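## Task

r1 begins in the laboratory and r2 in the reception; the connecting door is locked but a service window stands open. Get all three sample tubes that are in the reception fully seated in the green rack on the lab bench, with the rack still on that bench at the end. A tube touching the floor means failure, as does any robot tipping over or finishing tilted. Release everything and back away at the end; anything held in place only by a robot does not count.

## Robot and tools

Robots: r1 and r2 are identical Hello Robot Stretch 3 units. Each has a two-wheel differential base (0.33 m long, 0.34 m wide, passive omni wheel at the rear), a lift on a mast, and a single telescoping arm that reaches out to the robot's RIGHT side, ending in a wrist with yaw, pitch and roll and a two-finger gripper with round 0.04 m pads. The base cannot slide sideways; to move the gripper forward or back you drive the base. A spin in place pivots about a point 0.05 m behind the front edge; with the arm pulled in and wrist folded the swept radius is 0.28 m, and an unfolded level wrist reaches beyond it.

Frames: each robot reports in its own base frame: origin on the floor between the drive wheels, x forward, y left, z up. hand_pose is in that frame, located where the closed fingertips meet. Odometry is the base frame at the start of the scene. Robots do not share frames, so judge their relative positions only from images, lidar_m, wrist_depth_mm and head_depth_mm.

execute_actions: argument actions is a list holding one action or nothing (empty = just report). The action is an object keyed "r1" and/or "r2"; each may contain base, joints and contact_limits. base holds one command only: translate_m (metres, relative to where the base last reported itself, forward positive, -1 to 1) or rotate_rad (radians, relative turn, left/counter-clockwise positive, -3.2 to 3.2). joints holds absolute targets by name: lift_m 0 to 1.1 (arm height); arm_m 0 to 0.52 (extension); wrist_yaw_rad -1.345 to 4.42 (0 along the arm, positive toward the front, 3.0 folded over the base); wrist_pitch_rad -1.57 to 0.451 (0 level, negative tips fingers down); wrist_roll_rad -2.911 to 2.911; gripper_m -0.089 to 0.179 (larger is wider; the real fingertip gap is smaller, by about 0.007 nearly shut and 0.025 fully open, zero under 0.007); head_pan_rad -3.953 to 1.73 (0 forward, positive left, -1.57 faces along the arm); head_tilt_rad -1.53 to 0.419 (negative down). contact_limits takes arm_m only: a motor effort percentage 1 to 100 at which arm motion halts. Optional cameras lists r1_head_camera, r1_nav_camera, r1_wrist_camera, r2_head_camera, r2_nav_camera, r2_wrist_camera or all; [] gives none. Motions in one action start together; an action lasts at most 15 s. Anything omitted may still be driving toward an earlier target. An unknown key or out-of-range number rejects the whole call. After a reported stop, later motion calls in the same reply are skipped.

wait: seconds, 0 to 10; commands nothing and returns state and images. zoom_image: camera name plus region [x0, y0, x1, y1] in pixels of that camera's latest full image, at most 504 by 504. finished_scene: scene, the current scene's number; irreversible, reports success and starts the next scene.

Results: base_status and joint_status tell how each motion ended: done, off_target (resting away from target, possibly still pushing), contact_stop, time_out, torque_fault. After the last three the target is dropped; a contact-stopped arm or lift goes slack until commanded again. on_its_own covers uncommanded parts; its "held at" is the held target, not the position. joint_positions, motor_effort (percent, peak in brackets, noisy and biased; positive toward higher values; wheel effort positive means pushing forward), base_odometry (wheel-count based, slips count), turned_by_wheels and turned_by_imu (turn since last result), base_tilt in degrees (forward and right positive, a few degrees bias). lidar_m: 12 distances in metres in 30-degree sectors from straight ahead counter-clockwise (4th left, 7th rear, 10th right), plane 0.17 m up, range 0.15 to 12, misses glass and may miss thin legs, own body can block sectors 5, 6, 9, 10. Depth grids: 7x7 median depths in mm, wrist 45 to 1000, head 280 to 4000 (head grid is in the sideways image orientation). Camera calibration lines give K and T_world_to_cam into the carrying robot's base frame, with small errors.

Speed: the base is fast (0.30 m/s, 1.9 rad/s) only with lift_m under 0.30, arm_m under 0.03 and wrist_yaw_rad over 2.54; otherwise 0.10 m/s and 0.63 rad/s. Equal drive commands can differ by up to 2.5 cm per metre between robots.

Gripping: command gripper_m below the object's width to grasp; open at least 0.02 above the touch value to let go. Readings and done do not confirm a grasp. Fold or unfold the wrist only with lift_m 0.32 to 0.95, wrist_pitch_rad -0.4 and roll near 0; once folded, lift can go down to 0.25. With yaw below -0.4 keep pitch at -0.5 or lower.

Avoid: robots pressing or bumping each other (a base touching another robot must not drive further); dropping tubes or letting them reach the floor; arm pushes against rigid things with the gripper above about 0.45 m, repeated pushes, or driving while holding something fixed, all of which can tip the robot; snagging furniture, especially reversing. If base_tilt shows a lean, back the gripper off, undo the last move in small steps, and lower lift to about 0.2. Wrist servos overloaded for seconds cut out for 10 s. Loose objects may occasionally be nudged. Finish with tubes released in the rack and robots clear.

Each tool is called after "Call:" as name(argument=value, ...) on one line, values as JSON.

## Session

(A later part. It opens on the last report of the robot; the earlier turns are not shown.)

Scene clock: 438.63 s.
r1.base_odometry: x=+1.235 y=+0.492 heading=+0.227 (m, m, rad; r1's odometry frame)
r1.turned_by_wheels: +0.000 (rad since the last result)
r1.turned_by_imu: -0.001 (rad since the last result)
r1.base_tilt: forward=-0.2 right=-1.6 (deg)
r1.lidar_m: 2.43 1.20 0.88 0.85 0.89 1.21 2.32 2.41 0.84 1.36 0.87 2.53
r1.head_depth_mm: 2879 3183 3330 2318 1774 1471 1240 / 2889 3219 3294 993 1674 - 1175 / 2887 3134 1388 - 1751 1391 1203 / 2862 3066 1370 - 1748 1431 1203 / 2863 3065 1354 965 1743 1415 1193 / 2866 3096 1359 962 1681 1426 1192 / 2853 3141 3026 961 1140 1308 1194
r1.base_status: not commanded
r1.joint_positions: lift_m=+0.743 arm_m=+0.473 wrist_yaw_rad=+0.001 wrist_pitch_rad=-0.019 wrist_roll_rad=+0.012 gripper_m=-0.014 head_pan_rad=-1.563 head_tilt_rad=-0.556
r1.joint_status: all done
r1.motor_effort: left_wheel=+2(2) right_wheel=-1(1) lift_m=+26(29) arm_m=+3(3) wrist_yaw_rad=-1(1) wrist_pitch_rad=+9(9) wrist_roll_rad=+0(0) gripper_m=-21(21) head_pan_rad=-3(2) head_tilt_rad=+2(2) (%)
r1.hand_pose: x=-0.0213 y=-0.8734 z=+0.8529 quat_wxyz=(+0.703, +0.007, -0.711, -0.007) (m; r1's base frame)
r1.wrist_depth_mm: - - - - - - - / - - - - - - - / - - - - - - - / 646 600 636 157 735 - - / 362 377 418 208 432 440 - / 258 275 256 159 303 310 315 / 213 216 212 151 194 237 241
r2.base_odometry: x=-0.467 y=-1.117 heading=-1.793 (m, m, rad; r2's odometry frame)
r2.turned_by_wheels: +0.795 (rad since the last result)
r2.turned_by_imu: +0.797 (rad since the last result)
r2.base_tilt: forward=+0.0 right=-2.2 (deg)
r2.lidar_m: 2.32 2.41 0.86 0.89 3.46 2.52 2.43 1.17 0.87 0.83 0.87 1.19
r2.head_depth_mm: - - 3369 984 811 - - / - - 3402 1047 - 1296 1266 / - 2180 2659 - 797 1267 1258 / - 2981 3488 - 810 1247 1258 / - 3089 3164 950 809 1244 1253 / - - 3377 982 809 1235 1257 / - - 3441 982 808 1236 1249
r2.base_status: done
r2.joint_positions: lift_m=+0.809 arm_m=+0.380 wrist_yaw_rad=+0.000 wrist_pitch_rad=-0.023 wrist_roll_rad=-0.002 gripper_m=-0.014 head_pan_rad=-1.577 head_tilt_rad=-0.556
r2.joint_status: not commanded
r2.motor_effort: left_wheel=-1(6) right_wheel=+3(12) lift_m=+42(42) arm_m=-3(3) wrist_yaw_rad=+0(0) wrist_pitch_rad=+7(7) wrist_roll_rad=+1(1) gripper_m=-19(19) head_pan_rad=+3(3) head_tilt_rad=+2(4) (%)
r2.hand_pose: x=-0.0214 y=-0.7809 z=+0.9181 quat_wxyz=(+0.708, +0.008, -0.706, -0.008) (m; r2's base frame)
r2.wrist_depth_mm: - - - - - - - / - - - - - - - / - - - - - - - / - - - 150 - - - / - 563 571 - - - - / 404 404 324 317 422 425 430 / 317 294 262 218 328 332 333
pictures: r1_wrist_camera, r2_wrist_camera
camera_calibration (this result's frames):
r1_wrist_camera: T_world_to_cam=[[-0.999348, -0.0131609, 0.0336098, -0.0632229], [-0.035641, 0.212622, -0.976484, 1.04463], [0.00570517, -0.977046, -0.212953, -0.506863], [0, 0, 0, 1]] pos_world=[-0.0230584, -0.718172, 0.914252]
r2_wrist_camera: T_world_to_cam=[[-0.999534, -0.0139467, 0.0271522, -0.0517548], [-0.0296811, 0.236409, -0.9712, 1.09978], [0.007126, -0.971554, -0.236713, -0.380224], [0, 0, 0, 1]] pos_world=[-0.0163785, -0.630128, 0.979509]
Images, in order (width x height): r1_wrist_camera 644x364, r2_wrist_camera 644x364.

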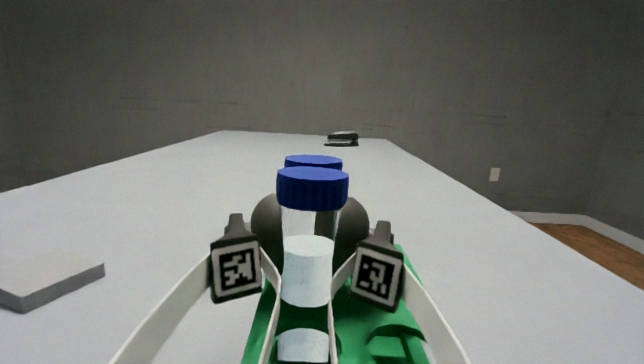

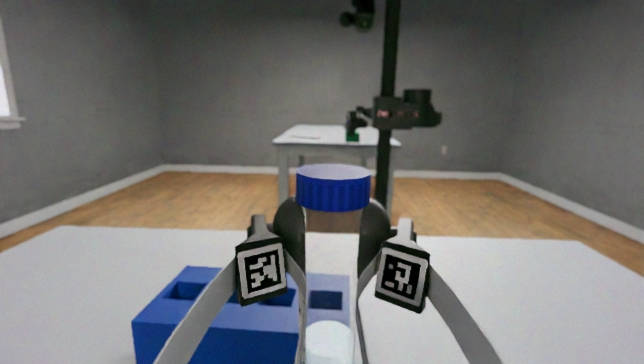

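Call:
execute_actions(actions=[{"r2":{"base":{"rotate_rad":0.002},"joints":{"arm_m":0.5,"lift_m":0.797}},"r1":{"joints":{"gripper_m":0.075}}}], cameras=[])

Call:
execute_actions(actions=[{"r2":{"joints":{"lift_m":0.742}},"r1":{"joints":{"arm_m":0.41}}}], cameras=["r1_wrist_camera","r2_wrist_camera"])

Scene clock: 447.97 s.
r1.base_odometry: x=+1.235 y=+0.492 heading=+0.227 (m, m, rad; r1's odometry frame)
r1.turned_by_wheels: +0.000 (rad since the last result)
r1.turned_by_imu: -0.001 (rad since the last result)
r1.base_tilt: forward=-0.1 right=-1.5 (deg)
r1.lidar_m: 2.43 1.21 0.88 0.85 0.88 1.21 2.33 2.41 0.84 1.36 0.87 2.52
r1.head_depth_mm: 2910 3197 3323 2319 1762 1482 1241 / 2889 3184 3358 995 1677 - 1174 / 2856 3126 1381 - 1763 1395 1200 / 2870 3071 1380 - 1763 1422 1198 / 2851 3094 1373 966 1759 1426 1195 / 2847 3102 1361 961 1685 1418 1196 / 2876 3184 3055 959 1145 1311 1189
r1.base_status: not commanded
r1.joint_positions: lift_m=+0.743 arm_m=+0.473 wrist_yaw_rad=+0.001 wrist_pitch_rad=-0.017 wrist_roll_rad=+0.012 gripper_m=+0.075 head_pan_rad=-1.563 head_tilt_rad=-0.556
r1.joint_status: all done
r1.motor_effort: left_wheel=+2(3) right_wheel=-1(1) lift_m=+27(26) arm_m=+3(3) wrist_yaw_rad=-1(2) wrist_pitch_rad=+8(9) wrist_roll_rad=+0(0) gripper_m=+0(88) head_pan_rad=-2(2) head_tilt_rad=+2(2) (%)
r1.hand_pose: x=-0.0213 y=-0.8735 z=+0.8535 quat_wxyz=(+0.703, +0.007, -0.711, -0.006) (m; r1's base frame)
r1.wrist_depth_mm: - - - - - - - / - - - - - - - / - - - - - - - / - 590 660 164 734 - - / 370 378 400 232 457 444 - / 260 275 268 160 237 315 320 / 219 218 212 152 163 239 243
r2.base_odometry: x=-0.467 y=-1.117 heading=-1.791 (m, m, rad; r2's odometry frame)
r2.turned_by_wheels: +0.002 (rad since the last result)
r2.turned_by_imu: +0.003 (rad since the last result)
r2.base_tilt: forward=-0.1 right=-2.2 (deg)
r2.lidar_m: 2.32 2.41 0.85 0.94 3.45 2.52 2.43 1.17 0.86 0.83 0.87 1.19
r2.head_depth_mm: - - 3417 986 808 - - / - - 3361 1023 - 1258 1251 / - 1623 3286 904 809 1248 1253 / - 3066 3663 908 812 1249 1252 / - 3031 3211 947 809 1251 1265 / - - 3306 984 811 1242 1247 / - - 3379 985 812 1238 1253
r2.base_status: done
r2.joint_positions: lift_m=+0.798 arm_m=+0.500 wrist_yaw_rad=+0.000 wrist_pitch_rad=-0.023 wrist_roll_rad=-0.002 gripper_m=-0.014 head_pan_rad=-1.577 head_tilt_rad=-0.556
r2.joint_status: all done
r2.motor_effort: left_wheel=-1(3) right_wheel=+4(5) lift_m=+13(41) arm_m=+2(3) wrist_yaw_rad=+0(0) wrist_pitch_rad=+7(7) wrist_roll_rad=+1(1) gripper_m=-19(19) head_pan_rad=+3(3) head_tilt_rad=+3(4) (%)
r2.hand_pose: x=-0.0214 y=-0.9003 z=+0.9065 quat_wxyz=(+0.708, +0.008, -0.706, -0.008) (m; r2's base frame)
r2.wrist_depth_mm: - - - - - - - / - - - - - - - / - - - - - - - / - - - 150 - - - / - - - - - - - / 380 383 387 373 399 404 407 / 297 289 229 197 309 314 316
pictures: none
No camera images: the call's "cameras" was empty. Leave "cameras" out to get every camera's image.

Scene clock: 449.60 s.
r1.base_odometry: x=+1.235 y=+0.492 heading=+0.227 (m, m, rad; r1's odometry frame)
r1.turned_by_wheels: +0.000 (rad since the last result)
r1.turned_by_imu: +0.000 (rad since the last result)
r1.base_tilt: forward=-0.1 right=-1.5 (deg)
r1.lidar_m: 2.43 1.20 0.88 0.85 0.89 1.21 2.32 2.41 0.83 1.36 0.87 2.53
r1.head_depth_mm: 2873 3212 3317 2336 1766 1454 1236 / 2874 3215 3363 972 1634 - 1177 / 2886 3108 1374 1051 1702 1389 1199 / 2891 3072 1372 973 1686 1425 1195 / 2835 3109 1360 966 1748 1420 1195 / 2840 3117 1357 957 1680 1421 1192 / 2830 3141 3039 957 1147 1313 1194
r1.base_status: not commanded
r1.joint_positions: lift_m=+0.743 arm_m=+0.410 wrist_yaw_rad=+0.001 wrist_pitch_rad=-0.017 wrist_roll_rad=+0.012 gripper_m=+0.075 head_pan_rad=-1.563 head_tilt_rad=-0.556
r1.joint_status: all done
r1.motor_effort: left_wheel=+1(2) right_wheel=-1(1) lift_m=+26(26) arm_m=-4(2) wrist_yaw_rad=-1(1) wrist_pitch_rad=+8(8) wrist_roll_rad=+0(0) gripper_m=+0(0) head_pan_rad=-3(3) head_tilt_rad=+3(3) (%)
r1.hand_pose: x=-0.0213 y=-0.8111 z=+0.8535 quat_wxyz=(+0.703, +0.007, -0.711, -0.006) (m; r1's base frame)
r1.wrist_depth_mm: - - - - - - - / - - - - - - - / - - - - - - - / - 612 655 592 740 - - / 343 384 397 224 465 447 - / 270 276 269 177 181 309 321 / 218 218 220 177 180 238 243
r2.base_odometry: x=-0.467 y=-1.117 heading=-1.791 (m, m, rad; r2's odometry frame)
r2.turned_by_wheels: +0.000 (rad since the last result)
r2.turned_by_imu: +0.000 (rad since the last result)
r2.base_tilt: forward=-0.1 right=-2.3 (deg)
r2.lidar_m: 2.32 2.42 0.86 0.93 3.45 2.51 2.43 1.17 0.86 0.83 0.87 1.19
r2.head_depth_mm: - - 3397 981 808 1233 - / - - 3454 980 809 - 1230 / - 1620 2698 - 810 1251 1247 / - 3048 3368 - 813 1242 1254 / - 3069 3192 949 812 1242 1262 / - - 3346 986 810 1235 1259 / - - 3369 983 808 1238 1257
r2.base_status: not commanded
r2.joint_positions: lift_m=+0.743 arm_m=+0.500 wrist_yaw_rad=+0.000 wrist_pitch_rad=-0.022 wrist_roll_rad=-0.002 gripper_m=-0.014 head_pan_rad=-1.577 head_tilt_rad=-0.556
r2.joint_status: all done
r2.motor_effort: left_wheel=-1(1) right_wheel=+3(3) lift_m=+13(12) arm_m=+2(3) wrist_yaw_rad=+1(1) wrist_pitch_rad=+6(7) wrist_roll_rad=+1(1) gripper_m=-19(18) head_pan_rad=+3(3) head_tilt_rad=+3(3) (%)
r2.hand_pose: x=-0.0215 y=-0.9003 z=+0.8518 quat_wxyz=(+0.708, +0.008, -0.706, -0.008) (m; r2's base frame)
r2.wrist_depth_mm: - - - - - - - / - - - - 843 - - / - - - - - - - / - - - 150 - - - / 388 394 403 411 923 423 427 / 283 192 194 187 295 302 303 / 149 150 151 153 231 233 235
pictures: r1_wrist_camera, r2_wrist_camera
camera_calibration (this result's frames):
r1_wrist_camera: T_world_to_cam=[[-0.999348, -0.0130883, 0.0336378, -0.0623857], [-0.0356401, 0.210421, -0.976961, 1.03055], [0.00570864, -0.977523, -0.21075, -0.448071], [0, 0, 0, 1]] pos_world=[-0.0230581, -0.655667, 0.914477]
r2_wrist_camera: T_world_to_cam=[[-0.999538, -0.013649, 0.0271695, -0.0514357], [-0.0296201, 0.235366, -0.971455, 1.0629], [0.00686467, -0.971811, -0.235661, -0.513077], [0, 0, 0, 1]] pos_world=[-0.0164065, -0.749487, 0.913048]
Images, in order (width x height): r1_wrist_camera 644x364, r2_wrist_camera 644x364.

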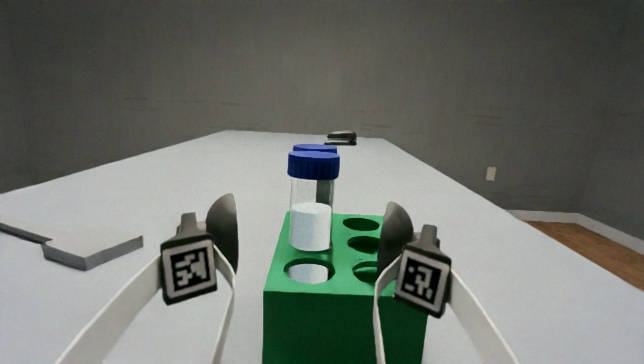

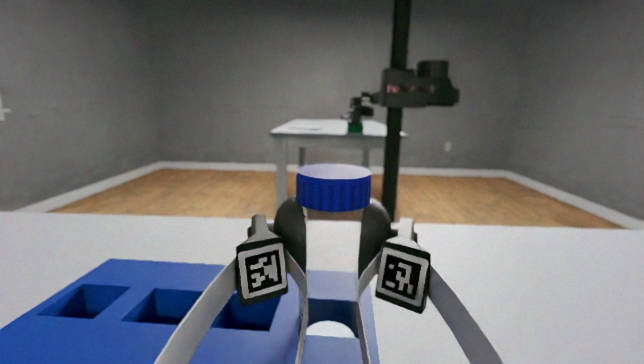

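Call:
execute_actions(actions=[{"r2":{"joints":{"gripper_m":0.075}},"r1":{"base":{"rotate_rad":1.0}}}], cameras=[])

Call:
execute_actions(actions=[{"r2":{"joints":{"arm_m":0.15}},"r1":{"base":{"rotate_rad":2.042},"joints":{"arm_m":0.44}}}], cameras=["r1_wrist_camera"])

Call:
execute_actions(actions=[{"r1":{"joints":{"arm_m":0.518,"lift_m":0.74}}}], cameras=["r1_wrist_camera"])

Call:
execute_actions(actions=[{"r1":{"joints":{"gripper_m":-0.015}}}], cameras=[])

Call:
execute_actions(actions=[{"r1":{"joints":{"lift_m":0.805}}}], cameras=["r1_wrist_camera"])

Scene clock: 460.67 s.
r1.base_odometry: x=+1.235 y=+0.492 heading=+1.227 (m, m, rad; r1's odometry frame)
r1.turned_by_wheels: +1.000 (rad since the last result)
r1.turned_by_imu: +1.000 (rad since the last result)
r1.base_tilt: forward=+0.0 right=-1.6 (deg)
r1.lidar_m: 0.89 0.85 0.87 1.16 2.34 2.39 0.84 0.83 0.87 2.55 2.43 1.27
r1.head_depth_mm: 2982 3423 3365 2317 1770 1275 1240 / 2791 3188 3337 2295 1823 - 1180 / 2599 2883 3148 2517 1708 1422 1200 / 2411 2694 2942 2626 1706 1421 1193 / 2272 2514 2772 2281 1747 1417 1196 / 2156 2337 2598 2257 1752 1410 1186 / 2027 2218 2430 2253 1749 1419 1191
r1.base_status: done
r1.joint_positions: lift_m=+0.743 arm_m=+0.410 wrist_yaw_rad=+0.001 wrist_pitch_rad=-0.017 wrist_roll_rad=+0.012 gripper_m=+0.075 head_pan_rad=-1.563 head_tilt_rad=-0.556
r1.joint_status: not commanded
r1.motor_effort: left_wheel=-2(7) right_wheel=+3(9) lift_m=+27(26) arm_m=-4(3) wrist_yaw_rad=-2(2) wrist_pitch_rad=+8(8) wrist_roll_rad=+0(0) gripper_m=+0(0) head_pan_rad=-3(2) head_tilt_rad=+2(2) (%)
r1.hand_pose: x=-0.0213 y=-0.8111 z=+0.8535 quat_wxyz=(+0.703, +0.007, -0.711, -0.006) (m; r1's base frame)
r1.wrist_depth_mm: - - - - - - - / - - - - - - - / - - - - - - - / - - - - - - - / - - - - - - - / - - - - - - - / - - - - - - -
r2.base_odometry: x=-0.467 y=-1.117 heading=-1.791 (m, m, rad; r2's odometry frame)
r2.turned_by_wheels: +0.000 (rad since the last result)
r2.turned_by_imu: +0.001 (rad since the last result)
r2.base_tilt: forward=-0.1 right=-2.3 (deg)
r2.lidar_m: 2.32 2.41 0.86 0.94 3.45 2.51 2.43 1.17 0.86 0.83 0.87 1.19
r2.head_depth_mm: - - 3450 981 813 1237 - / - - 3424 989 807 - 1226 / - 2490 3186 - 809 1253 1264 / - 3054 3400 - 810 1248 1263 / - 2690 3220 944 811 1250 1254 / - - 3377 981 807 1253 1264 / - - 3394 979 810 1234 1257
r2.base_status: not commanded
r2.joint_positions: lift_m=+0.743 arm_m=+0.500 wrist_yaw_rad=+0.000 wrist_pitch_rad=-0.022 wrist_roll_rad=-0.002 gripper_m=+0.075 head_pan_rad=-1.577 head_tilt_rad=-0.556
r2.joint_status: all done
r2.motor_effort: left_wheel=-1(1) right_wheel=+2(3) lift_m=+12(13) arm_m=+2(2) wrist_yaw_rad=+0(0) wrist_pitch_rad=+7(7) wrist_roll_rad=+1(1) gripper_m=+0(93) head_pan_rad=+3(3) head_tilt_rad=+3(3) (%)
r2.hand_pose: x=-0.0215 y=-0.9003 z=+0.8518 quat_wxyz=(+0.708, +0.008, -0.706, -0.008) (m; r2's base frame)
r2.wrist_depth_mm: - - - - - - - / - - - - - - - / - - - - - - - / - - - - - - - / 390 399 432 353 433 424 431 / 282 195 189 195 280 310 302 / 149 150 151 153 230 232 235
pictures: none
No camera images: the call's "cameras" was empty. Leave "cameras" out to get every camera's image.

Scene clock: 464.87 s.
r1.base_odometry: x=+1.235 y=+0.492 heading=-3.014 (m, m, rad; r1's odometry frame)
r1.turned_by_wheels: +2.042 (rad since the last result)
r1.turned_by_imu: +2.044 (rad since the last result)
r1.base_tilt: forward=+0.1 right=-1.6 (deg)
r1.lidar_m: 2.32 2.36 0.85 0.84 1.49 2.60 2.43 1.33 0.91 0.85 0.87 1.11
r1.head_depth_mm: - - 3393 967 1207 1391 1237 / - - 3311 967 1154 - 1177 / - - 3341 1003 1183 1350 1199 / - 3178 2707 - 1150 1330 1196 / - 1694 3071 950 1120 1313 1192 / - - 3106 947 1097 1314 1190 / - - 3244 948 1078 1276 1195
r1.base_status: done
r1.joint_positions: lift_m=+0.743 arm_m=+0.440 wrist_yaw_rad=+0.001 wrist_pitch_rad=-0.017 wrist_roll_rad=+0.012 gripper_m=+0.075 head_pan_rad=-1.563 head_tilt_rad=-0.556
r1.joint_status: all done
r1.motor_effort: left_wheel=-2(8) right_wheel=+3(10) lift_m=+27(26) arm_m=+3(1) wrist_yaw_rad=-1(2) wrist_pitch_rad=+8(8) wrist_roll_rad=+0(0) gripper_m=+1(0) head_pan_rad=-2(3) head_tilt_rad=+2(3) (%)
r1.hand_pose: x=-0.0213 y=-0.8405 z=+0.8535 quat_wxyz=(+0.703, +0.007, -0.711, -0.006) (m; r1's base frame)
r1.wrist_depth_mm: - - - - - - - / - - - - - - - / - - - - - - - / - - - - - - - / 377 390 406 276 474 451 469 / 276 280 276 209 211 215 324 / 223 220 227 212 216 220 248
r2.base_odometry: x=-0.467 y=-1.117 heading=-1.791 (m, m, rad; r2's odometry frame)
r2.turned_by_wheels: +0.000 (rad since the last result)
r2.turned_by_imu: +0.001 (rad since the last result)
r2.base_tilt: forward=-0.1 right=-2.3 (deg)
r2.lidar_m: 2.32 2.40 0.86 0.94 3.44 2.51 2.43 1.17 0.86 0.83 0.87 1.19
r2.head_depth_mm: - - 3353 983 811 1233 - / - - 3399 988 807 - - / - 3075 3146 986 809 - 1202 / - 1739 1184 945 807 - 1225 / - 3094 3210 949 807 1250 1254 / - - 3409 986 810 1238 1252 / - - 3340 981 808 1231 1248
r2.base_status: not commanded
r2.joint_positions: lift_m=+0.743 arm_m=+0.150 wrist_yaw_rad=+0.000 wrist_pitch_rad=-0.022 wrist_roll_rad=-0.002 gripper_m=+0.075 head_pan_rad=-1.577 head_tilt_rad=-0.556
r2.joint_status: all done
r2.motor_effort: left_wheel=-1(1) right_wheel=+3(3) lift_m=+13(13) arm_m=-3(6) wrist_yaw_rad=+1(1) wrist_pitch_rad=+6(6) wrist_roll_rad=+1(1) gripper_m=+0(0) head_pan_rad=+3(3) head_tilt_rad=+4(3) (%)
r2.hand_pose: x=-0.0215 y=-0.5509 z=+0.8518 quat_wxyz=(+0.708, +0.008, -0.706, -0.008) (m; r2's base frame)
r2.wrist_depth_mm: - - - - - - - / - - - - - - - / - - - 790 - - 533 / 551 652 583 526 707 721 537 / 396 399 441 414 437 425 432 / 287 291 277 295 282 309 305 / 240 238 238 238 235 235 236
pictures: r1_wrist_camera
camera_calibration (this result's frames):
r1_wrist_camera: T_world_to_cam=[[-0.999348, -0.0130885, 0.0336386, -0.0627721], [-0.0356409, 0.210421, -0.976961, 1.03675], [0.00570866, -0.977523, -0.21075, -0.47688], [0, 0, 0, 1]] pos_world=[-0.023058, -0.685138, 0.914477]
Images, in order (width x height): r1_wrist_camera 644x364.

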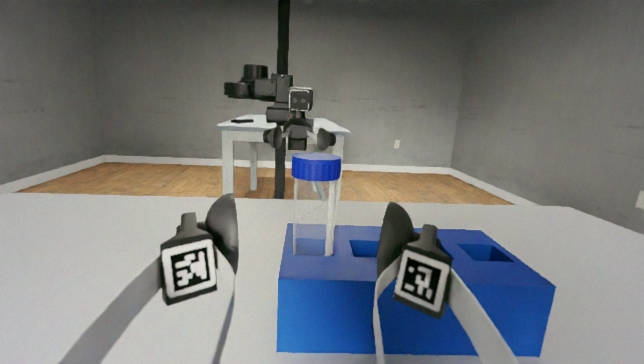

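Scene clock: 466.63 s.
r1.base_odometry: x=+1.235 y=+0.492 heading=-3.014 (m, m, rad; r1's odometry frame)
r1.turned_by_wheels: +0.000 (rad since the last result)
r1.turned_by_imu: +0.000 (rad since the last result)
r1.base_tilt: forward=+0.0 right=-1.5 (deg)
r1.lidar_m: 2.32 2.36 0.85 0.84 1.50 2.60 2.43 1.33 0.91 0.85 0.87 1.12
r1.head_depth_mm: - - 3373 970 1205 1384 1238 / - - 3348 967 1161 - 1183 / - - 3307 - 1167 1354 1202 / - 3155 2951 879 1138 1325 1202 / - 1704 3068 953 1119 1321 1193 / - - 3086 950 1102 1309 1195 / - - 3223 946 1079 1281 1195
r1.base_status: not commanded
r1.joint_positions: lift_m=+0.740 arm_m=+0.518 wrist_yaw_rad=+0.001 wrist_pitch_rad=-0.017 wrist_roll_rad=+0.012 gripper_m=+0.075 head_pan_rad=-1.563 head_tilt_rad=-0.556
r1.joint_status: all done
r1.motor_effort: left_wheel=-2(2) right_wheel=+3(3) lift_m=+27(27) arm_m=+3(1) wrist_yaw_rad=-1(2) wrist_pitch_rad=+8(8) wrist_roll_rad=+0(0) gripper_m=+0(0) head_pan_rad=-3(4) head_tilt_rad=+3(3) (%)
r1.hand_pose: x=-0.0213 y=-0.9185 z=+0.8505 quat_wxyz=(+0.703, +0.007, -0.711, -0.006) (m; r1's base frame)
r1.wrist_depth_mm: - - - - - - - / - - - - - - - / - - - - - - - / - - - 153 - - - / 363 382 394 375 457 441 460 / 269 272 268 190 195 204 316 / 216 216 219 149 153 157 159
r2.base_odometry: x=-0.467 y=-1.117 heading=-1.791 (m, m, rad; r2's odometry frame)
r2.turned_by_wheels: +0.000 (rad since the last result)
r2.turned_by_imu: +0.000 (rad since the last result)
r2.base_tilt: forward=+0.0 right=-2.4 (deg)
r2.lidar_m: 2.32 2.42 0.86 0.94 3.45 2.52 2.43 1.17 0.86 0.83 0.86 1.19
r2.head_depth_mm: - - 3463 982 811 1248 - / - - 3390 984 813 - - / - 3033 3251 981 808 - 1201 / - 1757 1104 947 811 - 1221 / - 3041 3156 950 809 1249 1252 / - - 3434 979 814 1247 1262 / - - 3394 979 811 1237 1254
r2.base_status: not commanded
r2.joint_positions: lift_m=+0.743 arm_m=+0.150 wrist_yaw_rad=+0.000 wrist_pitch_rad=-0.022 wrist_roll_rad=-0.002 gripper_m=+0.075 head_pan_rad=-1.577 head_tilt_rad=-0.556
r2.joint_status: not commanded
r2.motor_effort: left_wheel=-1(1) right_wheel=+3(4) lift_m=+12(12) arm_m=-3(3) wrist_yaw_rad=+0(0) wrist_pitch_rad=+6(7) wrist_roll_rad=+1(1) gripper_m=+0(1) head_pan_rad=+3(3) head_tilt_rad=+3(4) (%)
r2.hand_pose: x=-0.0215 y=-0.5509 z=+0.8518 quat_wxyz=(+0.708, +0.008, -0.706, -0.008) (m; r2's base frame)
r2.wrist_depth_mm: - - - - - - - / - - - - - - - / - - - 711 - - 536 / 555 654 580 520 697 723 530 / 391 397 437 413 434 431 432 / 285 287 278 294 282 313 306 / 239 240 239 237 236 236 237
pictures: r1_wrist_camera
camera_calibration (this result's frames):
r1_wrist_camera: T_world_to_cam=[[-0.999348, -0.0130885, 0.0336386, -0.0636912], [-0.035641, 0.210421, -0.976961, 1.05022], [0.00570872, -0.977523, -0.21075, -0.553708], [0, 0, 0, 1]] pos_world=[-0.023058, -0.763084, 0.911469]
Images, in order (width x height): r1_wrist_camera 644x364.

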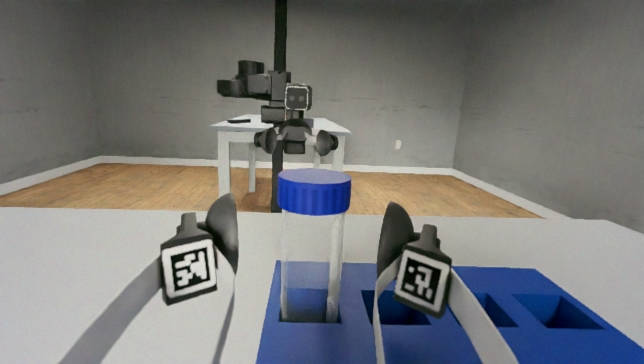

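Scene clock: 468.03 s.
r1.base_odometry: x=+1.235 y=+0.492 heading=-3.014 (m, m, rad; r1's odometry frame)
r1.turned_by_wheels: +0.000 (rad since the last result)
r1.turned_by_imu: +0.000 (rad since the last result)
r1.base_tilt: forward=-0.1 right=-1.6 (deg)
r1.lidar_m: 2.33 2.36 0.85 0.84 1.49 2.60 2.43 1.33 0.91 0.85 0.86 1.11
r1.head_depth_mm: - - 3305 968 1210 1376 1240 / - - 3279 964 1164 - 1179 / - - 3296 - 1158 1352 1208 / - 3109 2934 880 1139 1327 1198 / - 1705 3070 952 1120 1313 1193 / - - 3032 952 1100 1307 1196 / - - 3202 943 1081 1281 1190
r1.base_status: not commanded
r1.joint_positions: lift_m=+0.740 arm_m=+0.518 wrist_yaw_rad=+0.000 wrist_pitch_rad=-0.017 wrist_roll_rad=+0.012 gripper_m=-0.014 head_pan_rad=-1.563 head_tilt_rad=-0.556
r1.joint_status: all done
r1.motor_effort: left_wheel=-1(2) right_wheel=+4(4) lift_m=+26(27) arm_m=+3(3) wrist_yaw_rad=+0(1) wrist_pitch_rad=+8(8) wrist_roll_rad=+0(0) gripper_m=-21(100) head_pan_rad=-2(2) head_tilt_rad=+2(2) (%)
r1.hand_pose: x=-0.0214 y=-0.9185 z=+0.8505 quat_wxyz=(+0.703, +0.006, -0.711, -0.006) (m; r1's base frame)
r1.wrist_depth_mm: - - - - - - - / - - - - - - - / - - - - - - - / - - - 155 - - - / 363 377 420 377 428 439 465 / 268 276 255 190 198 203 316 / 212 215 221 148 151 155 159
r2.base_odometry: x=-0.467 y=-1.117 heading=-1.791 (m, m, rad; r2's odometry frame)
r2.turned_by_wheels: +0.000 (rad since the last result)
r2.turned_by_imu: +0.000 (rad since the last result)
r2.base_tilt: forward=+0.0 right=-2.2 (deg)
r2.lidar_m: 2.32 2.41 0.86 0.94 3.45 2.52 2.42 1.17 0.86 0.83 0.87 1.19
r2.head_depth_mm: - - 3403 982 809 1236 - / - - 3370 980 809 - - / - 3019 3194 987 807 - 1198 / - 1746 1112 944 811 - 1238 / - 3104 3219 950 809 1246 1263 / - - 3416 985 810 1241 1263 / - - 3437 989 812 1231 1253
r2.base_status: not commanded
r2.joint_positions: lift_m=+0.743 arm_m=+0.150 wrist_yaw_rad=+0.000 wrist_pitch_rad=-0.022 wrist_roll_rad=-0.002 gripper_m=+0.075 head_pan_rad=-1.577 head_tilt_rad=-0.556
r2.joint_status: not commanded
r2.motor_effort: left_wheel=-1(1) right_wheel=+3(3) lift_m=+13(12) arm_m=-3(3) wrist_yaw_rad=+1(0) wrist_pitch_rad=+7(6) wrist_roll_rad=+1(1) gripper_m=+0(0) head_pan_rad=+2(4) head_tilt_rad=+3(2) (%)
r2.hand_pose: x=-0.0215 y=-0.5509 z=+0.8518 quat_wxyz=(+0.708, +0.008, -0.706, -0.008) (m; r2's base frame)
r2.wrist_depth_mm: - - - - - - - / - - - - - - - / - - - 734 - - 540 / 555 642 576 528 700 727 530 / 393 400 438 412 434 427 433 / 287 291 276 296 284 312 304 / 241 239 239 238 236 235 236
pictures: none
No camera images: the call's "cameras" was empty. Leave "cameras" out to get every camera's image.

Scene clock: 469.47 s.
r1.base_odometry: x=+1.235 y=+0.492 heading=-3.014 (m, m, rad; r1's odometry frame)
r1.turned_by_wheels: +0.000 (rad since the last result)
r1.turned_by_imu: +0.000 (rad since the last result)
r1.base_tilt: forward=-0.2 right=-1.5 (deg)
r1.lidar_m: 2.32 2.37 0.85 0.83 1.49 2.60 2.44 1.34 0.91 0.85 0.87 1.11
r1.head_depth_mm: - - 3327 971 1201 - - / - - 3387 1013 - 1354 1194 / - - 3548 885 1170 1349 1200 / - 3127 2625 915 1145 1331 1197 / - 1700 3086 953 1120 1313 1193 / - - 3077 949 1096 1307 1192 / - - 3209 947 1083 1277 1194
r1.base_status: not commanded
r1.joint_positions: lift_m=+0.805 arm_m=+0.518 wrist_yaw_rad=+0.000 wrist_pitch_rad=-0.018 wrist_roll_rad=+0.012 gripper_m=-0.014 head_pan_rad=-1.563 head_tilt_rad=-0.556
r1.joint_status: all done
r1.motor_effort: left_wheel=-2(2) right_wheel=+4(3) lift_m=+41(44) arm_m=+3(4) wrist_yaw_rad=-1(1) wrist_pitch_rad=+8(9) wrist_roll_rad=+0(0) gripper_m=-21(21) head_pan_rad=-2(3) head_tilt_rad=+3(2) (%)
r1.hand_pose: x=-0.0214 y=-0.9185 z=+0.9148 quat_wxyz=(+0.703, +0.007, -0.711, -0.007) (m; r1's base frame)
r1.wrist_depth_mm: - - - - - - - / - - - - - - - / - - - - - - - / - - - 156 - - - / - - - - - - - / 382 393 369 405 426 438 447 / 306 306 316 205 326 339 345
r2.base_odometry: x=-0.467 y=-1.117 heading=-1.791 (m, m, rad; r2's odometry frame)
r2.turned_by_wheels: +0.000 (rad since the last result)
r2.turned_by_imu: +0.000 (rad since the last result)
r2.base_tilt: forward=+0.0 right=-2.3 (deg)
r2.lidar_m: 2.32 2.42 0.86 0.94 3.45 2.52 2.43 1.17 0.86 0.83 0.86 1.20
r2.head_depth_mm: - - 3416 983 805 1228 - / - - 3345 988 814 - - / - 3017 3226 982 810 - 1208 / - 1551 1183 945 811 - 1232 / - 2681 3214 951 811 1257 1255 / - - 3369 977 811 1241 1254 / - - 3433 983 814 1227 1255
r2.base_status: not commanded
r2.joint_positions: lift_m=+0.743 arm_m=+0.150 wrist_yaw_rad=+0.000 wrist_pitch_rad=-0.022 wrist_roll_rad=-0.002 gripper_m=+0.075 head_pan_rad=-1.577 head_tilt_rad=-0.556
r2.joint_status: not commanded
r2.motor_effort: left_wheel=-1(1) right_wheel=+3(3) lift_m=+13(12) arm_m=-3(3) wrist_yaw_rad=+0(0) wrist_pitch_rad=+7(6) wrist_roll_rad=+1(1) gripper_m=+0(1) head_pan_rad=+3(3) head_tilt_rad=+4(3) (%)
r2.hand_pose: x=-0.0215 y=-0.5509 z=+0.8518 quat_wxyz=(+0.708, +0.008, -0.706, -0.008) (m; r2's base frame)
r2.wrist_depth_mm: - - - - - - - / - - - 682 - - - / - - - - - - 532 / 553 648 583 532 700 723 537 / 397 399 435 412 438 426 436 / 287 289 277 294 283 312 307 / 240 239 239 236 236 235 236
pictures: r1_wrist_camera
camera_calibration (this result's frames):
r1_wrist_camera: T_world_to_cam=[[-0.999355, -0.0125601, 0.0336311, -0.0655014], [-0.0355254, 0.211022, -0.976835, 1.11344], [0.00517225, -0.977401, -0.211333, -0.539512], [0, 0, 0, 1]] pos_world=[-0.0231131, -0.763103, 0.975838]
Images, in order (width x height): r1_wrist_camera 644x364.

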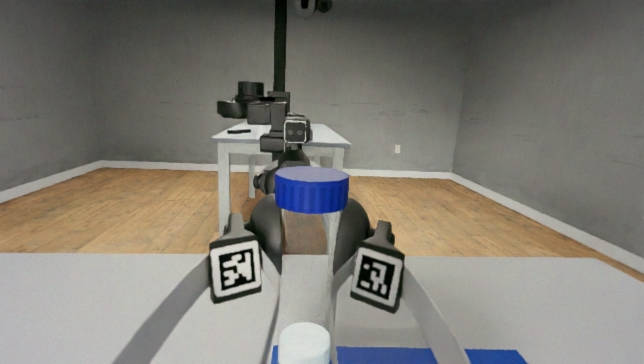

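Call:
execute_actions(actions=[{"r1":{"base":{"rotate_rad":-3.042},"joints":{"lift_m":0.812,"arm_m":0.43}}}], cameras=["r1_wrist_camera"])

Call:
execute_actions(actions=[{"r1":{"joints":{"lift_m":0.784,"arm_m":0.434}}}], cameras=["r1_wrist_camera"])

Scene clock: 482.43 s.
r1.base_odometry: x=+1.235 y=+0.492 heading=+0.227 (m, m, rad; r1's odometry frame)
r1.turned_by_wheels: -3.042 (rad since the last result)
r1.turned_by_imu: -3.048 (rad since the last result)
r1.base_tilt: forward=-0.2 right=-1.5 (deg)
r1.lidar_m: 2.43 1.21 0.88 0.85 0.89 1.21 2.32 2.41 0.83 1.36 0.87 2.53
r1.head_depth_mm: 2908 3209 3375 2325 1827 - - / 2892 3198 3299 1004 - 1317 1187 / 2891 3123 1477 945 1753 1389 1199 / 2887 3031 1466 968 1752 1414 1197 / 2879 3111 1369 966 1747 1414 1197 / 2897 3132 1361 962 1693 1417 1196 / 2842 3147 3051 959 1142 1307 1190
r1.base_status: done
r1.joint_positions: lift_m=+0.812 arm_m=+0.430 wrist_yaw_rad=+0.000 wrist_pitch_rad=-0.018 wrist_roll_rad=+0.012 gripper_m=-0.014 head_pan_rad=-1.563 head_tilt_rad=-0.556
r1.joint_status: all done
r1.motor_effort: left_wheel=+2(8) right_wheel=-1(7) lift_m=+41(42) arm_m=-4(6) wrist_yaw_rad=-1(1) wrist_pitch_rad=+9(8) wrist_roll_rad=+0(0) gripper_m=-20(22) head_pan_rad=-1(3) head_tilt_rad=+2(3) (%)
r1.hand_pose: x=-0.0214 y=-0.8310 z=+0.9218 quat_wxyz=(+0.703, +0.007, -0.711, -0.007) (m; r1's base frame)
r1.wrist_depth_mm: - - - - - - - / - - - - - - - / - - - - - - - / - - 933 155 - - - / 536 552 614 256 625 - - / 390 402 373 213 433 447 - / 300 310 321 204 308 348 373
r2.base_odometry: x=-0.467 y=-1.117 heading=-1.791 (m, m, rad; r2's odometry frame)
r2.turned_by_wheels: +0.000 (rad since the last result)
r2.turned_by_imu: +0.001 (rad since the last result)
r2.base_tilt: forward=-0.1 right=-2.3 (deg)
r2.lidar_m: 2.32 2.42 0.85 0.94 3.48 2.52 2.43 1.17 0.86 0.83 0.86 1.19
r2.head_depth_mm: - - 3363 978 810 1238 - / - - 3411 984 811 - - / - 1610 2707 981 808 - 1197 / - 3048 3399 947 813 - 1227 / - 3070 3187 946 809 1247 1251 / - - 3450 984 812 1237 1246 / - - 3412 982 810 1228 1255
r2.base_status: not commanded
r2.joint_positions: lift_m=+0.743 arm_m=+0.150 wrist_yaw_rad=+0.000 wrist_pitch_rad=-0.022 wrist_roll_rad=-0.002 gripper_m=+0.075 head_pan_rad=-1.577 head_tilt_rad=-0.556
r2.joint_status: not commanded
r2.motor_effort: left_wheel=-1(1) right_wheel=+3(3) lift_m=+13(13) arm_m=-3(3) wrist_yaw_rad=+1(1) wrist_pitch_rad=+6(7) wrist_roll_rad=+1(1) gripper_m=+1(0) head_pan_rad=+3(3) head_tilt_rad=+4(2) (%)
r2.hand_pose: x=-0.0215 y=-0.5509 z=+0.8518 quat_wxyz=(+0.708, +0.008, -0.706, -0.008) (m; r2's base frame)
r2.wrist_depth_mm: - - - - - - - / - - - - - - - / - - - - - - 530 / 555 652 580 538 714 731 528 / 394 398 440 412 432 428 433 / 285 289 276 294 282 311 305 / 240 239 239 238 236 235 236
pictures: r1_wrist_camera
camera_calibration (this result's frames):
r1_wrist_camera: T_world_to_cam=[[-0.999355, -0.0125599, 0.0336348, -0.0646421], [-0.035529, 0.211022, -0.976835, 1.10183], [0.00517124, -0.977401, -0.211333, -0.452586], [0, 0, 0, 1]] pos_world=[-0.023113, -0.675682, 0.982838]
Images, in order (width x height): r1_wrist_camera 644x364.

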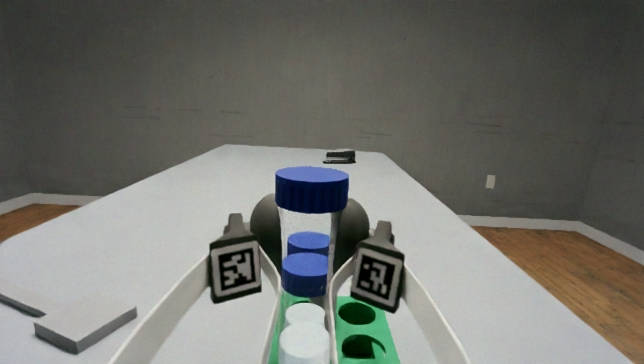

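Scene clock: 483.47 s.
r1.base_odometry: x=+1.235 y=+0.492 heading=+0.227 (m, m, rad; r1's odometry frame)
r1.turned_by_wheels: +0.000 (rad since the last result)
r1.turned_by_imu: +0.000 (rad since the last result)
r1.base_tilt: forward=+0.0 right=-1.6 (deg)
r1.lidar_m: 2.43 1.21 0.88 0.85 0.89 1.21 2.33 2.41 0.83 1.36 0.87 2.52
r1.head_depth_mm: 2871 3197 3294 2293 1763 1518 - / 2900 3210 3353 1004 - - 1191 / 2857 3137 1380 - 1757 1394 1199 / 2864 3083 1424 964 1763 1422 1194 / 2870 3055 1370 968 1747 1419 1199 / 2857 3094 1355 959 1685 1409 1195 / 2861 3165 3034 958 1140 1303 1192
r1.base_status: not commanded
r1.joint_positions: lift_m=+0.784 arm_m=+0.434 wrist_yaw_rad=+0.000 wrist_pitch_rad=-0.018 wrist_roll_rad=+0.012 gripper_m=-0.014 head_pan_rad=-1.563 head_tilt_rad=-0.556
r1.joint_status: all done
r1.motor_effort: left_wheel=+2(2) right_wheel=-1(1) lift_m=+26(37) arm_m=+3(3) wrist_yaw_rad=-1(2) wrist_pitch_rad=+8(8) wrist_roll_rad=+0(0) gripper_m=-21(20) head_pan_rad=-2(3) head_tilt_rad=+2(2) (%)
r1.hand_pose: x=-0.0214 y=-0.8345 z=+0.8943 quat_wxyz=(+0.703, +0.007, -0.711, -0.007) (m; r1's base frame)
r1.wrist_depth_mm: - - - - - - - / - - - - - - - / - - - - - - - / - 787 820 156 946 - - / 465 480 529 193 545 - - / 322 338 328 221 380 393 - / 273 273 282 185 227 302 309
r2.base_odometry: x=-0.467 y=-1.117 heading=-1.791 (m, m, rad; r2's odometry frame)
r2.turned_by_wheels: +0.000 (rad since the last result)
r2.turned_by_imu: +0.000 (rad since the last result)
r2.base_tilt: forward=-0.1 right=-2.2 (deg)
r2.lidar_m: 2.31 2.41 0.86 0.94 3.46 2.52 2.43 1.17 0.86 0.83 0.86 1.19
r2.head_depth_mm: - - 3396 982 812 1242 - / - - 3410 983 811 - - / - 1623 2665 981 808 - 1206 / - 2732 3356 945 812 - 1226 / - 3049 3180 953 813 1248 1258 / - - 3349 982 809 1247 1250 / - - 3412 987 809 1230 1257
r2.base_status: not commanded
r2.joint_positions: lift_m=+0.743 arm_m=+0.150 wrist_yaw_rad=+0.000 wrist_pitch_rad=-0.022 wrist_roll_rad=-0.002 gripper_m=+0.075 head_pan_rad=-1.577 head_tilt_rad=-0.556
r2.joint_status: not commanded
r2.motor_effort: left_wheel=-1(1) right_wheel=+3(3) lift_m=+13(13) arm_m=-3(4) wrist_yaw_rad=+0(0) wrist_pitch_rad=+6(6) wrist_roll_rad=+1(1) gripper_m=+0(0) head_pan_rad=+3(3) head_tilt_rad=+3(3) (%)
r2.hand_pose: x=-0.0215 y=-0.5509 z=+0.8518 quat_wxyz=(+0.708, +0.008, -0.706, -0.008) (m; r2's base frame)
r2.wrist_depth_mm: - - - - - - - / - - - - - - - / - - - - - - 530 / 550 650 580 530 701 718 530 / 393 399 434 414 434 428 433 / 286 289 277 293 284 313 306 / 241 239 238 237 235 234 236
pictures: r1_wrist_camera
camera_calibration (this result's frames):
r1_wrist_camera: T_world_to_cam=[[-0.999355, -0.0125599, 0.0336348, -0.0637621], [-0.035529, 0.211022, -0.976835, 1.07575], [0.00517124, -0.977401, -0.211333, -0.461725], [0, 0, 0, 1]] pos_world=[-0.023113, -0.679099, 0.955399]
Images, in order (width x height): r1_wrist_camera 644x364.

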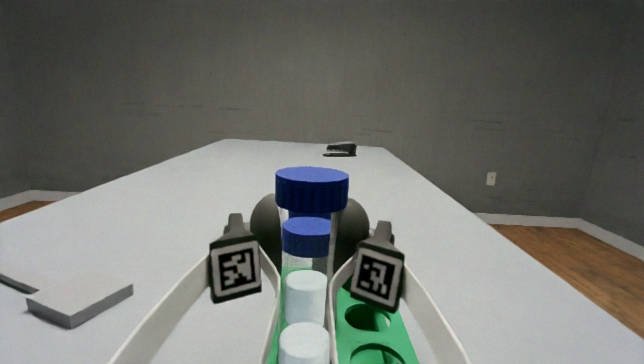

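Call:
execute_actions(actions=[{"r1":{"base":{"rotate_rad":0.002},"joints":{"lift_m":0.743}}}], cameras=["r1_wrist_camera"])

Scene clock: 486.87 s.
r1.base_odometry: x=+1.235 y=+0.492 heading=+0.229 (m, m, rad; r1's odometry frame)
r1.turned_by_wheels: +0.002 (rad since the last result)
r1.turned_by_imu: +0.001 (rad since the last result)
r1.base_tilt: forward=-0.1 right=-1.6 (deg)
r1.lidar_m: 2.43 1.20 0.88 0.85 0.89 1.22 2.32 2.42 0.84 1.35 0.87 2.53
r1.head_depth_mm: 2907 3205 3330 2318 1781 1473 1238 / 2868 3189 3383 972 1675 - 1178 / 2861 3135 1375 1053 1701 1383 1206 / 2819 3085 1368 - 1747 1418 1199 / 2868 3067 1359 966 1750 1421 1198 / 2858 3087 1357 957 1684 1414 1193 / 2850 3155 3036 960 1139 1312 1195
r1.base_status: done
r1.joint_positions: lift_m=+0.743 arm_m=+0.434 wrist_yaw_rad=+0.000 wrist_pitch_rad=-0.018 wrist_roll_rad=+0.012 gripper_m=-0.014 head_pan_rad=-1.563 head_tilt_rad=-0.556
r1.joint_status: all done
r1.motor_effort: left_wheel=+2(5) right_wheel=+0(3) lift_m=+26(28) arm_m=+3(3) wrist_yaw_rad=-1(0) wrist_pitch_rad=+8(8) wrist_roll_rad=+0(0) gripper_m=-21(20) head_pan_rad=-3(2) head_tilt_rad=+3(2) (%)
r1.hand_pose: x=-0.0214 y=-0.8345 z=+0.8533 quat_wxyz=(+0.703, +0.007, -0.711, -0.007) (m; r1's base frame)
r1.wrist_depth_mm: - - - - - - - / - - - - - - - / - - - - - - - / - 604 634 155 747 - - / 365 380 425 195 425 434 - / 271 277 255 197 304 310 319 / 213 217 213 151 151 238 244
r2.base_odometry: x=-0.467 y=-1.117 heading=-1.791 (m, m, rad; r2's odometry frame)
r2.turned_by_wheels: +0.000 (rad since the last result)
r2.turned_by_imu: +0.000 (rad since the last result)
r2.base_tilt: forward=-0.1 right=-2.3 (deg)
r2.lidar_m: 2.32 2.41 0.86 0.94 3.45 2.51 2.43 1.17 0.86 0.83 0.86 1.19
r2.head_depth_mm: - - 3388 980 808 1235 - / - - 3426 984 811 - - / - 1615 2686 986 811 - 1201 / - 3098 3406 943 811 - 1225 / - 3071 3230 949 808 1244 1260 / - - 3365 984 809 1245 1254 / - - 3384 982 808 1238 1253
r2.base_status: not commanded
r2.joint_positions: lift_m=+0.743 arm_m=+0.150 wrist_yaw_rad=+0.000 wrist_pitch_rad=-0.022 wrist_roll_rad=-0.002 gripper_m=+0.075 head_pan_rad=-1.577 head_tilt_rad=-0.556
r2.joint_status: not commanded
r2.motor_effort: left_wheel=-1(1) right_wheel=+3(3) lift_m=+13(13) arm_m=-3(3) wrist_yaw_rad=+1(0) wrist_pitch_rad=+7(6) wrist_roll_rad=+1(1) gripper_m=+0(0) head_pan_rad=+4(3) head_tilt_rad=+4(3) (%)
r2.hand_pose: x=-0.0215 y=-0.5509 z=+0.8518 quat_wxyz=(+0.708, +0.008, -0.706, -0.008) (m; r2's base frame)
r2.wrist_depth_mm: - - - - - - - / - - - - - - - / - - - - - - 532 / 555 651 580 529 702 718 536 / 393 400 436 411 439 428 428 / 286 290 278 294 283 313 305 / 241 239 239 238 236 234 237
pictures: r1_wrist_camera
camera_calibration (this result's frames):
r1_wrist_camera: T_world_to_cam=[[-0.999355, -0.0125539, 0.0336364, -0.0623816], [-0.0355293, 0.211017, -0.976837, 1.03571], [0.00516527, -0.977402, -0.211327, -0.470409], [0, 0, 0, 1]] pos_world=[-0.0231134, -0.679115, 0.91441]
Images, in order (width x height): r1_wrist_camera 644x364.

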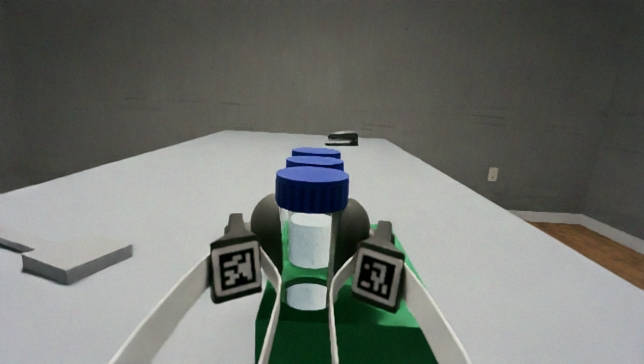

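Call:
execute_actions(actions=[{"r1":{"joints":{"gripper_m":0.075}}}], cameras=[])

Call:
execute_actions(actions=[{"r1":{"joints":{"arm_m":0.1}}}], cameras=["r1_wrist_camera","r1_head_camera"])

Scene clock: 491.37 s.
r1.base_odometry: x=+1.235 y=+0.492 heading=+0.229 (m, m, rad; r1's odometry frame)
r1.turned_by_wheels: +0.000 (rad since the last result)
r1.turned_by_imu: -0.001 (rad since the last result)
r1.base_tilt: forward=-0.1 right=-1.6 (deg)
r1.lidar_m: 2.43 1.21 0.88 0.85 0.88 1.22 2.32 2.41 0.84 1.35 0.87 2.52
r1.head_depth_mm: 2912 3191 3376 2320 1765 1478 1233 / 2919 3210 3306 972 1653 - 1175 / 2868 3129 1382 1049 1706 1388 1204 / 2865 3126 1375 - 1745 1426 1199 / 2844 3073 1366 965 1759 1417 1198 / 2849 3125 1360 964 1687 1413 1193 / 2863 3146 3017 956 1142 1312 1191
r1.base_status: not commanded
r1.joint_positions: lift_m=+0.743 arm_m=+0.434 wrist_yaw_rad=+0.000 wrist_pitch_rad=-0.018 wrist_roll_rad=+0.012 gripper_m=+0.075 head_pan_rad=-1.563 head_tilt_rad=-0.556
r1.joint_status: all done
r1.motor_effort: left_wheel=+1(2) right_wheel=+0(0) lift_m=+27(26) arm_m=+3(3) wrist_yaw_rad=-1(1) wrist_pitch_rad=+8(8) wrist_roll_rad=+0(0) gripper_m=-1(88) head_pan_rad=-3(2) head_tilt_rad=+2(3) (%)
r1.hand_pose: x=-0.0214 y=-0.8345 z=+0.8533 quat_wxyz=(+0.703, +0.007, -0.711, -0.007) (m; r1's base frame)
r1.wrist_depth_mm: - - - - - - - / - - - - - - - / - - - - - - - / - 595 643 153 724 - - / 362 382 400 199 463 443 - / 272 274 269 189 234 309 319 / 219 216 213 150 152 238 241
r2.base_odometry: x=-0.467 y=-1.117 heading=-1.791 (m, m, rad; r2's odometry frame)
r2.turned_by_wheels: +0.000 (rad since the last result)
r2.turned_by_imu: +0.001 (rad since the last result)
r2.base_tilt: forward=-0.2 right=-2.3 (deg)
r2.lidar_m: 2.32 2.41 0.86 0.94 3.45 2.52 2.43 1.17 0.86 0.83 0.86 1.19
r2.head_depth_mm: - - 3388 983 813 1233 - / - - 3417 984 811 - - / - 1618 2703 980 810 - 1199 / - 3089 3413 941 811 - 1224 / - 3053 3206 955 812 1240 1248 / - - 3430 985 809 1242 1262 / - - 3418 984 812 1241 1257
r2.base_status: not commanded
r2.joint_positions: lift_m=+0.743 arm_m=+0.150 wrist_yaw_rad=+0.000 wrist_pitch_rad=-0.022 wrist_roll_rad=-0.002 gripper_m=+0.075 head_pan_rad=-1.577 head_tilt_rad=-0.556
r2.joint_status: not commanded
r2.motor_effort: left_wheel=-1(1) right_wheel=+3(3) lift_m=+13(13) arm_m=-3(3) wrist_yaw_rad=+0(0) wrist_pitch_rad=+6(6) wrist_roll_rad=+1(1) gripper_m=+0(0) head_pan_rad=+3(4) head_tilt_rad=+3(3) (%)
r2.hand_pose: x=-0.0215 y=-0.5509 z=+0.8518 quat_wxyz=(+0.708, +0.008, -0.706, -0.008) (m; r2's base frame)
r2.wrist_depth_mm: - - - - - - - / - - - - - - - / - - - - - - 534 / 563 652 577 528 716 725 536 / 391 400 437 409 432 425 433 / 287 289 276 295 282 312 304 / 241 238 238 238 237 234 237
pictures: none
No camera images: the call's "cameras" was empty. Leave "cameras" out to get every camera's image.

Scene clock: 495.03 s.
r1.base_odometry: x=+1.235 y=+0.492 heading=+0.229 (m, m, rad; r1's odometry frame)
r1.turned_by_wheels: +0.000 (rad since the last result)
r1.turned_by_imu: -0.001 (rad since the last result)
r1.base_tilt: forward=-0.1 right=-1.7 (deg)
r1.lidar_m: 2.43 1.20 0.88 0.85 0.88 1.21 2.32 2.41 0.83 1.35 0.87 2.52
r1.head_depth_mm: 2895 3179 3353 2321 1762 1432 1242 / 2883 3180 3310 970 1145 1475 - / 2874 3126 1381 966 1759 1490 - / 2875 3024 1379 921 1789 - 1147 / 2858 3086 1368 965 1750 1430 1207 / 2865 3146 1354 963 1686 1420 1192 / 2840 3136 3034 960 1143 1308 1189
r1.base_status: not commanded
r1.joint_positions: lift_m=+0.743 arm_m=+0.100 wrist_yaw_rad=+0.000 wrist_pitch_rad=-0.018 wrist_roll_rad=+0.012 gripper_m=+0.075 head_pan_rad=-1.563 head_tilt_rad=-0.556
r1.joint_status: all done
r1.motor_effort: left_wheel=+1(2) right_wheel=+0(1) lift_m=+26(26) arm_m=-4(8) wrist_yaw_rad=+0(1) wrist_pitch_rad=+8(8) wrist_roll_rad=+0(0) gripper_m=+0(0) head_pan_rad=-2(2) head_tilt_rad=+2(3) (%)
r1.hand_pose: x=-0.0214 y=-0.5010 z=+0.8533 quat_wxyz=(+0.703, +0.007, -0.711, -0.007) (m; r1's base frame)
r1.wrist_depth_mm: - - - - - - - / - - - - - - - / - - - - - - - / - 612 645 539 743 - - / 503 493 475 485 480 499 - / 518 - - - - - - / - - - - - - -
r2.base_odometry: x=-0.467 y=-1.117 heading=-1.791 (m, m, rad; r2's odometry frame)
r2.turned_by_wheels: +0.000 (rad since the last result)
r2.turned_by_imu: +0.000 (rad since the last result)
r2.base_tilt: forward=-0.1 right=-2.2 (deg)
r2.lidar_m: 2.32 2.41 0.85 0.94 3.47 2.52 2.43 1.17 0.86 0.83 0.87 1.19
r2.head_depth_mm: - - 3388 981 809 1242 - / - - 3460 980 812 - - / - 1616 2698 977 811 - 1204 / - 3058 3421 942 809 - 1226 / - 3053 3214 948 811 1245 1256 / - - 3390 982 811 1252 1254 / - - 3456 981 808 1233 1254
r2.base_status: not commanded
r2.joint_positions: lift_m=+0.743 arm_m=+0.150 wrist_yaw_rad=+0.000 wrist_pitch_rad=-0.022 wrist_roll_rad=-0.002 gripper_m=+0.075 head_pan_rad=-1.577 head_tilt_rad=-0.556
r2.joint_status: not commanded
r2.motor_effort: left_wheel=-1(1) right_wheel=+4(3) lift_m=+13(12) arm_m=-3(3) wrist_yaw_rad=+1(1) wrist_pitch_rad=+6(6) wrist_roll_rad=+1(1) gripper_m=+0(0) head_pan_rad=+4(3) head_tilt_rad=+3(2) (%)
r2.hand_pose: x=-0.0215 y=-0.5509 z=+0.8518 quat_wxyz=(+0.708, +0.008, -0.706, -0.008) (m; r2's base frame)
r2.wrist_depth_mm: - - - - - - - / - - - - - - - / - - - - - - 532 / 558 643 591 524 700 732 542 / 392 399 437 413 434 426 436 / 288 290 277 294 283 314 304 / 240 239 239 237 236 234 237
pictures: r1_head_camera (sideways: a quarter turn clockwise sets it upright), r1_wrist_camera
camera_calibration (this result's frames):
r1_head_camera: T_world_to_cam=[[0.00765253, 0.572137, -0.820122, 1.09576], [0.999531, -0.0286874, -0.0106865, 0.010001], [-0.0296413, -0.819656, -0.572089, 0.706062], [0, 0, 0, 1]] pos_world=[0.00254693, -0.0479112, 1.3027]
r1_wrist_camera: T_world_to_cam=[[-0.999355, -0.0125581, 0.0336349, -0.0581955], [-0.0355287, 0.211017, -0.976837, 0.965353], [0.00516963, -0.977402, -0.211327, -0.144513], [0, 0, 0, 1]] pos_world=[-0.0231131, -0.345683, 0.91441]
Images, in order (width x height): r1_head_camera 896x504, r1_wrist_camera 644x364.

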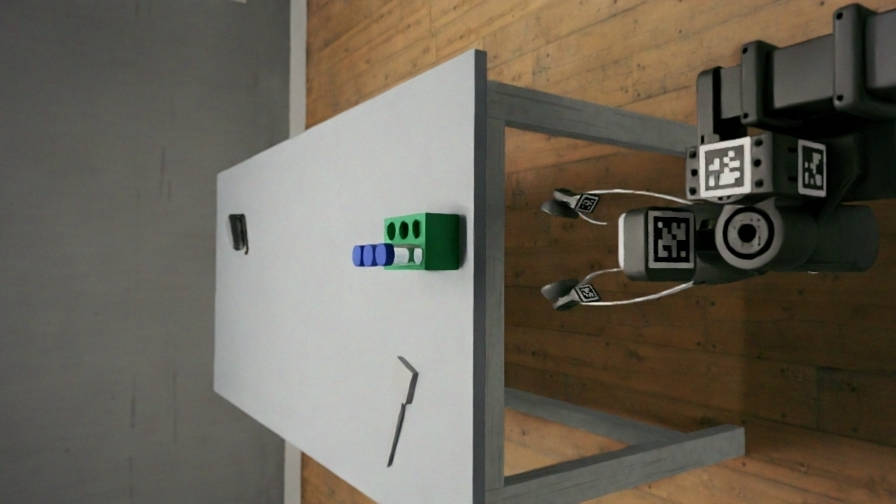

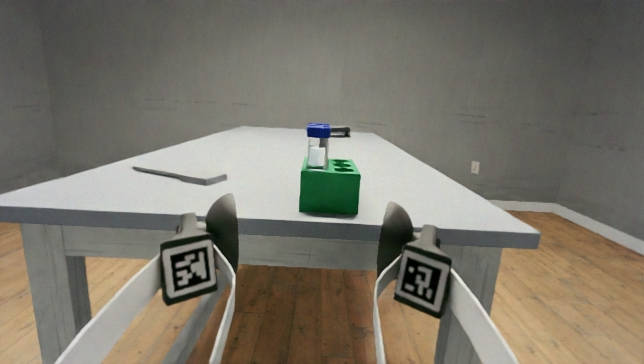

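Call:
finished_scene(scene=1)

The scene is finished: the task was done.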